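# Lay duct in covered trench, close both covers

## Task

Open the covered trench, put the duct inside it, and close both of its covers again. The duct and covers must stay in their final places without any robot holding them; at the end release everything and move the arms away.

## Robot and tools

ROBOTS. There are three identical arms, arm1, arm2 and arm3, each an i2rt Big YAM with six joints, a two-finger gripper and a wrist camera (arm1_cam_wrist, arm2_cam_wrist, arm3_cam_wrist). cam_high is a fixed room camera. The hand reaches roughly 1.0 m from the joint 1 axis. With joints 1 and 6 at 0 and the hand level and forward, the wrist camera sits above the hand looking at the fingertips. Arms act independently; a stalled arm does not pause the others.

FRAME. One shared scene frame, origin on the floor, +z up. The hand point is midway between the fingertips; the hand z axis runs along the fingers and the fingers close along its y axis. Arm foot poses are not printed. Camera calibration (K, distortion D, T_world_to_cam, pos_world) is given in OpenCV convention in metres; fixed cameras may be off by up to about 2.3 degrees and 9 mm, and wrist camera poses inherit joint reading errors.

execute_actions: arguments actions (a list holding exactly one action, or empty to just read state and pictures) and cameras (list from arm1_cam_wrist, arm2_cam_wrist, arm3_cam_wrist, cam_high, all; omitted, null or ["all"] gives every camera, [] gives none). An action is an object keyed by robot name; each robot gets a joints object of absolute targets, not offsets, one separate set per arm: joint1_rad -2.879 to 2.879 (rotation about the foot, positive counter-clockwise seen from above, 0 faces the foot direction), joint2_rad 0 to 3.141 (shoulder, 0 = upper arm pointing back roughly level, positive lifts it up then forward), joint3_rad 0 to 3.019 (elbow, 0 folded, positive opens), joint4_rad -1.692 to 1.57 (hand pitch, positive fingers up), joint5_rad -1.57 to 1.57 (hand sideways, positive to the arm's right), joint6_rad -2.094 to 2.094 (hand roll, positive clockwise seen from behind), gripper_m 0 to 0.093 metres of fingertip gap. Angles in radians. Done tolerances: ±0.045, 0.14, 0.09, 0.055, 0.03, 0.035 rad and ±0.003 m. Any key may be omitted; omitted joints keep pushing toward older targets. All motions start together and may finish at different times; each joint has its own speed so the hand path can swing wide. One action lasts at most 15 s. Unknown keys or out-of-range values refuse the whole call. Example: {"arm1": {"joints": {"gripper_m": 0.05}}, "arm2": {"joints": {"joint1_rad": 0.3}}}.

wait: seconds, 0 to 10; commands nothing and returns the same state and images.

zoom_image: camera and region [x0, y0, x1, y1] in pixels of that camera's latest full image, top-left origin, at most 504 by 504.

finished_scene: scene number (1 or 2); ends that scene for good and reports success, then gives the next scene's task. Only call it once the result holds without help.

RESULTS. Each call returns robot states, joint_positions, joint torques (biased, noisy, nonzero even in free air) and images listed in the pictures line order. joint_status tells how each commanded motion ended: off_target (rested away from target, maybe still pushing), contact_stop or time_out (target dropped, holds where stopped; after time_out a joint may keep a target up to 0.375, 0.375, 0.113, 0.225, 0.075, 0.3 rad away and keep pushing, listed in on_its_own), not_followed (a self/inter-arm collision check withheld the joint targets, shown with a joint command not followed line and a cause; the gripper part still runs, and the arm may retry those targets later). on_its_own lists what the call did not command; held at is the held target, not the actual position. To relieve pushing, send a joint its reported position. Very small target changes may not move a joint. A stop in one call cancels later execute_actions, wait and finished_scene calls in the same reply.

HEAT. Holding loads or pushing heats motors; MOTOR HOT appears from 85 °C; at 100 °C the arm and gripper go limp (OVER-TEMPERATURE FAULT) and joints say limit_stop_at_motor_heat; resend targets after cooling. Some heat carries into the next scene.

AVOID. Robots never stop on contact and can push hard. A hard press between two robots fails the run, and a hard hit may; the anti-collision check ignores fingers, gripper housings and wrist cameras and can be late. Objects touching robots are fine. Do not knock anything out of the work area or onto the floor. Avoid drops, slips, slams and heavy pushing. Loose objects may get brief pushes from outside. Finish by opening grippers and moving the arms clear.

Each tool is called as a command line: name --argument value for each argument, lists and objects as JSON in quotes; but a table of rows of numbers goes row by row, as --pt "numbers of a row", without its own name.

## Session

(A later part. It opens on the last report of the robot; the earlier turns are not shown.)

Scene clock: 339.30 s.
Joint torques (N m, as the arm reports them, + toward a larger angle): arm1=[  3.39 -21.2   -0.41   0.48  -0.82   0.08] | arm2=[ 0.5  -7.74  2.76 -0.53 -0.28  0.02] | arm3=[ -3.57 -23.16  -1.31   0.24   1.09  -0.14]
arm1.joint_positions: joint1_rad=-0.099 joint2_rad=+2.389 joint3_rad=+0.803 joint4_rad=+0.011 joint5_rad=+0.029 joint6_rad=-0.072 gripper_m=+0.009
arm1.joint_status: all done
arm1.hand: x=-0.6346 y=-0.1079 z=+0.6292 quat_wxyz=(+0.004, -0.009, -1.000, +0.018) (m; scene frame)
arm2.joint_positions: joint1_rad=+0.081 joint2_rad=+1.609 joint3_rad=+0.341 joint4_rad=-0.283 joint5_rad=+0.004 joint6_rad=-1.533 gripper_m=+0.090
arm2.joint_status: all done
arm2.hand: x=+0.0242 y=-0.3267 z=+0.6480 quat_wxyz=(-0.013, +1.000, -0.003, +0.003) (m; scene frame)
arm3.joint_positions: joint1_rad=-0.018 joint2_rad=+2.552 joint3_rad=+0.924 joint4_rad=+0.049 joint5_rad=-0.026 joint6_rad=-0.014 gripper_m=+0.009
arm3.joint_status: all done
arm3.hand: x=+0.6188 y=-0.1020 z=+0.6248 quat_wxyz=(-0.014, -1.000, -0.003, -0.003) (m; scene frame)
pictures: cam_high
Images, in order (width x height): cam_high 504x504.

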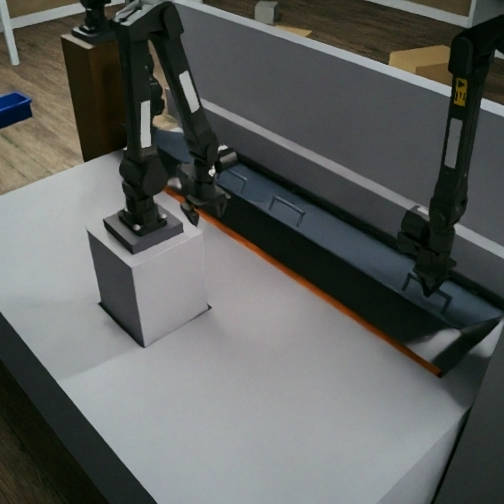

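execute_actions --actions '[{"arm1":{"joints":{"joint1_rad":-0.24,"joint2_rad":2.757,"joint3_rad":1.088,"joint4_rad":0.126,"joint6_rad":-0.24}},"arm2":{"joints":{"joint2_rad":1.25,"joint4_rad":-0.42}},"arm3":{"joints":{"joint1_rad":0.13,"joint2_rad":2.883,"joint3_rad":1.229,"joint4_rad":0.115,"joint6_rad":0.15}}}]' --cameras '["cam_high"]'

Scene clock: 358.70 s.
Joint torques (N m, as the arm reports them, + toward a larger angle): arm1=[  1.84 -21.78  -2.43   0.39  -0.36  -0.05] | arm2=[ 0.65 -5.91  5.53 -0.2  -0.33  0.06] | arm3=[ -1.57 -24.22  -2.8    0.08   0.5   -0.03]
arm1.joint_positions: joint1_rad=-0.260 joint2_rad=+2.807 joint3_rad=+1.100 joint4_rad=+0.128 joint5_rad=+0.015 joint6_rad=-0.236 gripper_m=+0.009
arm1.joint_status: all done
arm1.hand: x=-0.6344 y=-0.1626 z=+0.4842 quat_wxyz=(+0.006, -0.007, -1.000, +0.010) (m; scene frame)
arm2.joint_positions: joint1_rad=+0.081 joint2_rad=+1.256 joint3_rad=+0.341 joint4_rad=-0.402 joint5_rad=+0.004 joint6_rad=-1.533 gripper_m=+0.090
arm2.joint_status: all done
arm2.hand: x=+0.0226 y=-0.2863 z=+0.7233 quat_wxyz=(-0.130, +0.992, -0.003, -0.001) (m; scene frame)
arm3.joint_positions: joint1_rad=+0.147 joint2_rad=+2.950 joint3_rad=+1.248 joint4_rad=+0.120 joint5_rad=-0.012 joint6_rad=+0.153 gripper_m=+0.009
arm3.joint_status: all done
arm3.hand: x=+0.6197 y=-0.1578 z=+0.4789 quat_wxyz=(-0.006, -1.000, -0.002, -0.005) (m; scene frame)
pictures: cam_high
Images, in order (width x height): cam_high 504x504.

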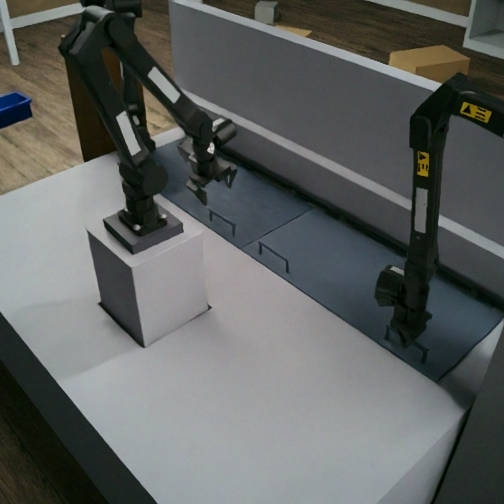

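execute_actions --actions '[{"arm1":{"joints":{"joint1_rad":-0.272,"joint2_rad":2.824,"joint3_rad":1.116,"joint4_rad":0.138,"joint6_rad":-0.25}},"arm3":{"joints":{"joint1_rad":0.16,"joint2_rad":2.957,"joint3_rad":1.261,"joint4_rad":0.124,"joint6_rad":0.163}}}]' --cameras '["cam_high"]'

Scene clock: 362.23 s.
Joint torques (N m, as the arm reports them, + toward a larger angle): arm1=[  0.13 -15.46  -0.24   0.9   -0.06  -0.1 ] | arm2=[ 0.34 -5.55  5.28 -0.18 -0.31  0.05] | arm3=[  0.54 -17.47  -0.53   0.48  -0.05   0.03]
arm1.joint_positions: joint1_rad=-0.265 joint2_rad=+2.809 joint3_rad=+1.101 joint4_rad=+0.128 joint5_rad=+0.006 joint6_rad=-0.241 gripper_m=+0.009
arm1.joint_status: all done
arm1.hand: x=-0.6348 y=-0.1627 z=+0.4834 quat_wxyz=(+0.006, -0.007, -1.000, +0.006) (m; scene frame)
arm2.joint_positions: joint1_rad=+0.081 joint2_rad=+1.256 joint3_rad=+0.341 joint4_rad=-0.402 joint5_rad=+0.004 joint6_rad=-1.533 gripper_m=+0.090
arm2.joint_status: not commanded
arm2.hand: x=+0.0226 y=-0.2863 z=+0.7233 quat_wxyz=(-0.130, +0.992, -0.003, -0.001) (m; scene frame)
arm3.joint_positions: joint1_rad=+0.154 joint2_rad=+2.953 joint3_rad=+1.250 joint4_rad=+0.121 joint5_rad=+0.000 joint6_rad=+0.161 gripper_m=+0.009
arm3.joint_status: all done
arm3.hand: x=+0.6201 y=-0.1581 z=+0.4778 quat_wxyz=(+0.000, -1.000, -0.001, -0.004) (m; scene frame)
pictures: cam_high
Images, in order (width x height): cam_high 504x504.

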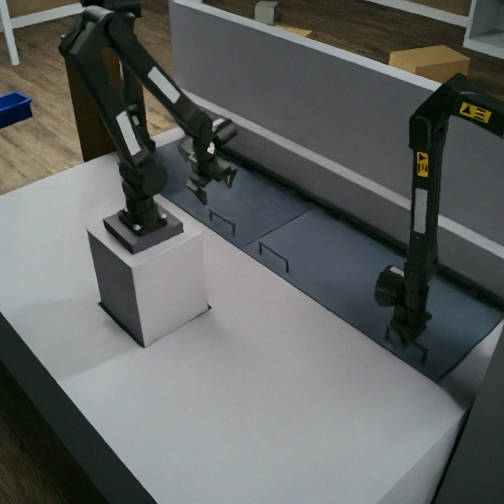

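zoom_image --camera "cam_high" --region '[130, 110, 330, 290]'

zoom_image --camera "cam_high" --region '[330, 250, 504, 410]'

Region (130, 110, 330, 290) of cam_high's 504x504 image, scaled by 2.520, with more detail than that image has; it fills the top 454 rows of this view, and the rest is white.

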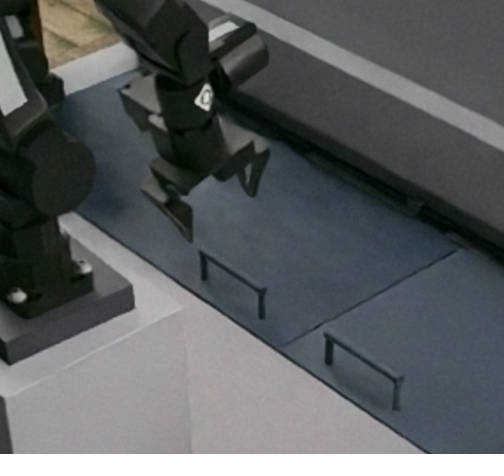

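Region (330, 250, 504, 410) of cam_high's 504x504 image, scaled by 2.897, with more detail than that image has; it fills the top 463 rows of this view, and the rest is white.

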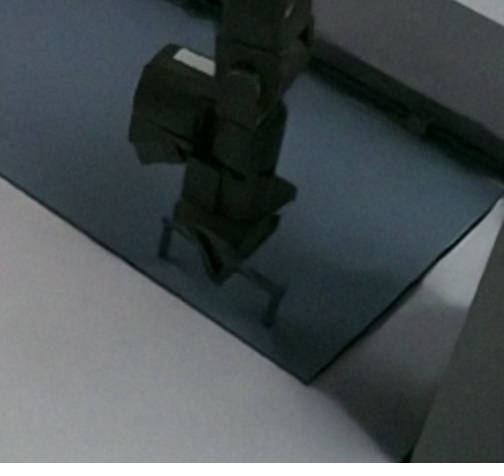

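execute_actions --actions '[{"arm1":{"joints":{"joint2_rad":2.805,"joint3_rad":1.101,"gripper_m":0.045}},"arm3":{"joints":{"joint2_rad":2.948,"joint3_rad":1.25,"gripper_m":0.045}}}]' --cameras '["arm1_cam_wrist","arm3_cam_wrist"]'

Scene clock: 373.63 s.
Joint torques (N m, as the arm reports them, + toward a larger angle): arm1=[ -0.09 -17.66  -1.57   0.88   0.    -0.1 ] | arm2=[ 0.91 -5.47  5.39 -0.19 -0.31  0.04] | arm3=[  0.48 -18.38  -1.41   0.45  -0.04   0.03]
arm1.joint_positions: joint1_rad=-0.265 joint2_rad=+2.809 joint3_rad=+1.101 joint4_rad=+0.128 joint5_rad=+0.005 joint6_rad=-0.241 gripper_m=+0.045
arm1.joint_status: all done
arm1.hand: x=-0.6347 y=-0.1624 z=+0.4834 quat_wxyz=(+0.005, -0.007, -1.000, +0.005) (m; scene frame)
arm2.joint_positions: joint1_rad=+0.081 joint2_rad=+1.256 joint3_rad=+0.341 joint4_rad=-0.402 joint5_rad=+0.004 joint6_rad=-1.533 gripper_m=+0.090
arm2.joint_status: not commanded
arm2.hand: x=+0.0226 y=-0.2863 z=+0.7233 quat_wxyz=(-0.130, +0.992, -0.003, -0.001) (m; scene frame)
arm3.joint_positions: joint1_rad=+0.154 joint2_rad=+2.953 joint3_rad=+1.250 joint4_rad=+0.121 joint5_rad=+0.000 joint6_rad=+0.161 gripper_m=+0.045
arm3.joint_status: all done
arm3.hand: x=+0.6201 y=-0.1581 z=+0.4778 quat_wxyz=(+0.000, -1.000, -0.001, -0.004) (m; scene frame)
pictures: arm1_cam_wrist, arm3_cam_wrist
camera_calibration (this result's frames):
arm1_cam_wrist: T_world_to_cam=[[0.00107544, -0.999903, 0.0138808, -0.165972], [-0.801982, 0.00742928, 0.597302, -0.790638], [-0.597347, -0.0117745, -0.801896, 0.134615], [0, 0, 0, 1]] pos_world=[-0.553487, -0.158497, 0.582501]
arm3_cam_wrist: T_world_to_cam=[[-0.0114433, 0.999909, 0.00709794, 0.164957], [0.815277, 0.00521985, 0.579048, -0.777219], [0.578958, 0.012413, -0.815263, 0.15311], [0, 0, 0, 1]] pos_world=[0.546892, -0.162785, 0.573701]
Images, in order (width x height): arm1_cam_wrist 504x504, arm3_cam_wrist 504x504.

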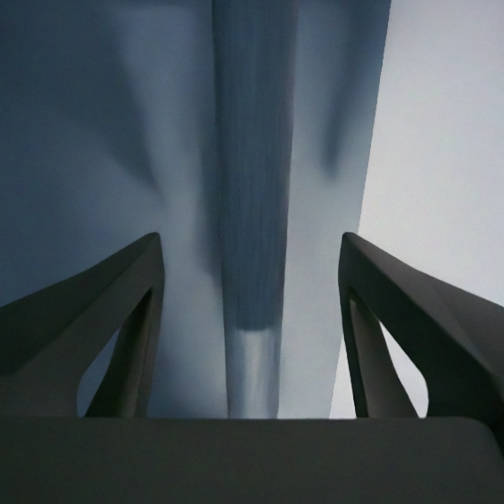

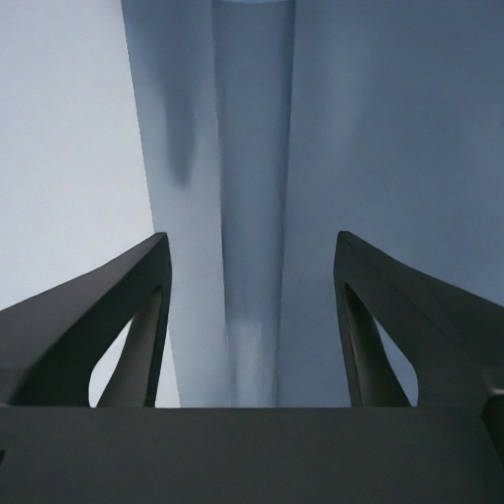

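execute_actions --actions '[{"arm1":{"joints":{"joint2_rad":1.85,"joint3_rad":0.5}},"arm3":{"joints":{"joint2_rad":1.99,"joint3_rad":0.65}}}]' --cameras '["cam_high"]'

Scene clock: 381.33 s.
Joint torques (N m, as the arm reports them, + toward a larger angle): arm1=[  0.28 -12.25   1.85   1.6    0.    -0.09] | arm2=[ 0.54 -5.36  5.25 -0.13 -0.32  0.05] | arm3=[  0.59 -14.77   1.64   1.24  -0.05   0.03]
arm1.joint_positions: joint1_rad=-0.265 joint2_rad=+1.855 joint3_rad=+0.509 joint4_rad=+0.131 joint5_rad=+0.005 joint6_rad=-0.241 gripper_m=+0.045
arm1.joint_status: all done
arm1.hand: x=-0.6182 y=-0.1643 z=+0.7899 quat_wxyz=(-0.170, -0.007, -0.984, +0.049) (m; scene frame)
arm2.joint_positions: joint1_rad=+0.081 joint2_rad=+1.256 joint3_rad=+0.341 joint4_rad=-0.402 joint5_rad=+0.004 joint6_rad=-1.533 gripper_m=+0.090
arm2.joint_status: not commanded
arm2.hand: x=+0.0226 y=-0.2863 z=+0.7233 quat_wxyz=(-0.130, +0.992, -0.003, -0.001) (m; scene frame)
arm3.joint_positions: joint1_rad=+0.154 joint2_rad=+1.993 joint3_rad=+0.653 joint4_rad=+0.121 joint5_rad=+0.000 joint6_rad=+0.161 gripper_m=+0.045
arm3.joint_status: all done
arm3.hand: x=+0.5640 y=-0.1667 z=+0.8131 quat_wxyz=(-0.029, -0.984, -0.001, +0.174) (m; scene frame)
pictures: cam_high
Images, in order (width x height): cam_high 504x504.

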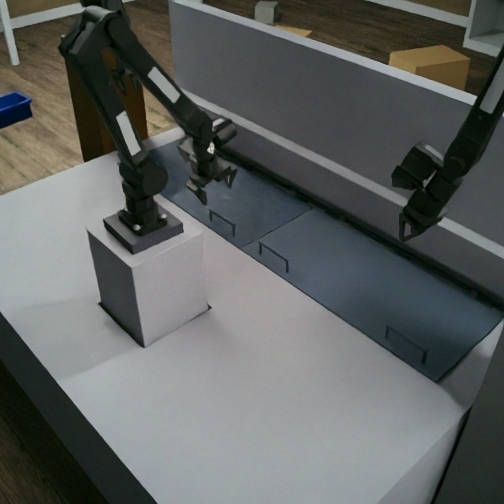

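zoom_image --camera "cam_high" --region '[140, 130, 504, 400]'

Region (140, 130, 504, 400) of cam_high's 504x504 image, scaled by 1.385, with more detail than that image has; it fills the top 374 rows of this view, and the rest is white.

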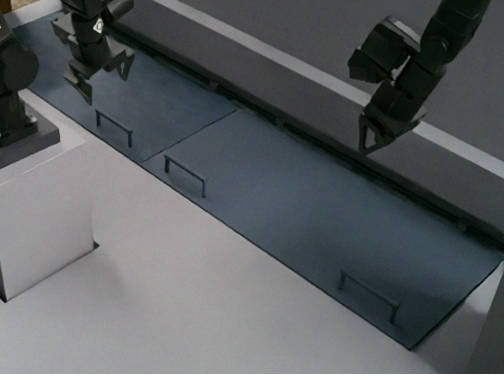

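Both covers are flush, the duct is inside, and all arms are released and clear.

finished_scene --scene 2

The scene is finished: the task was done.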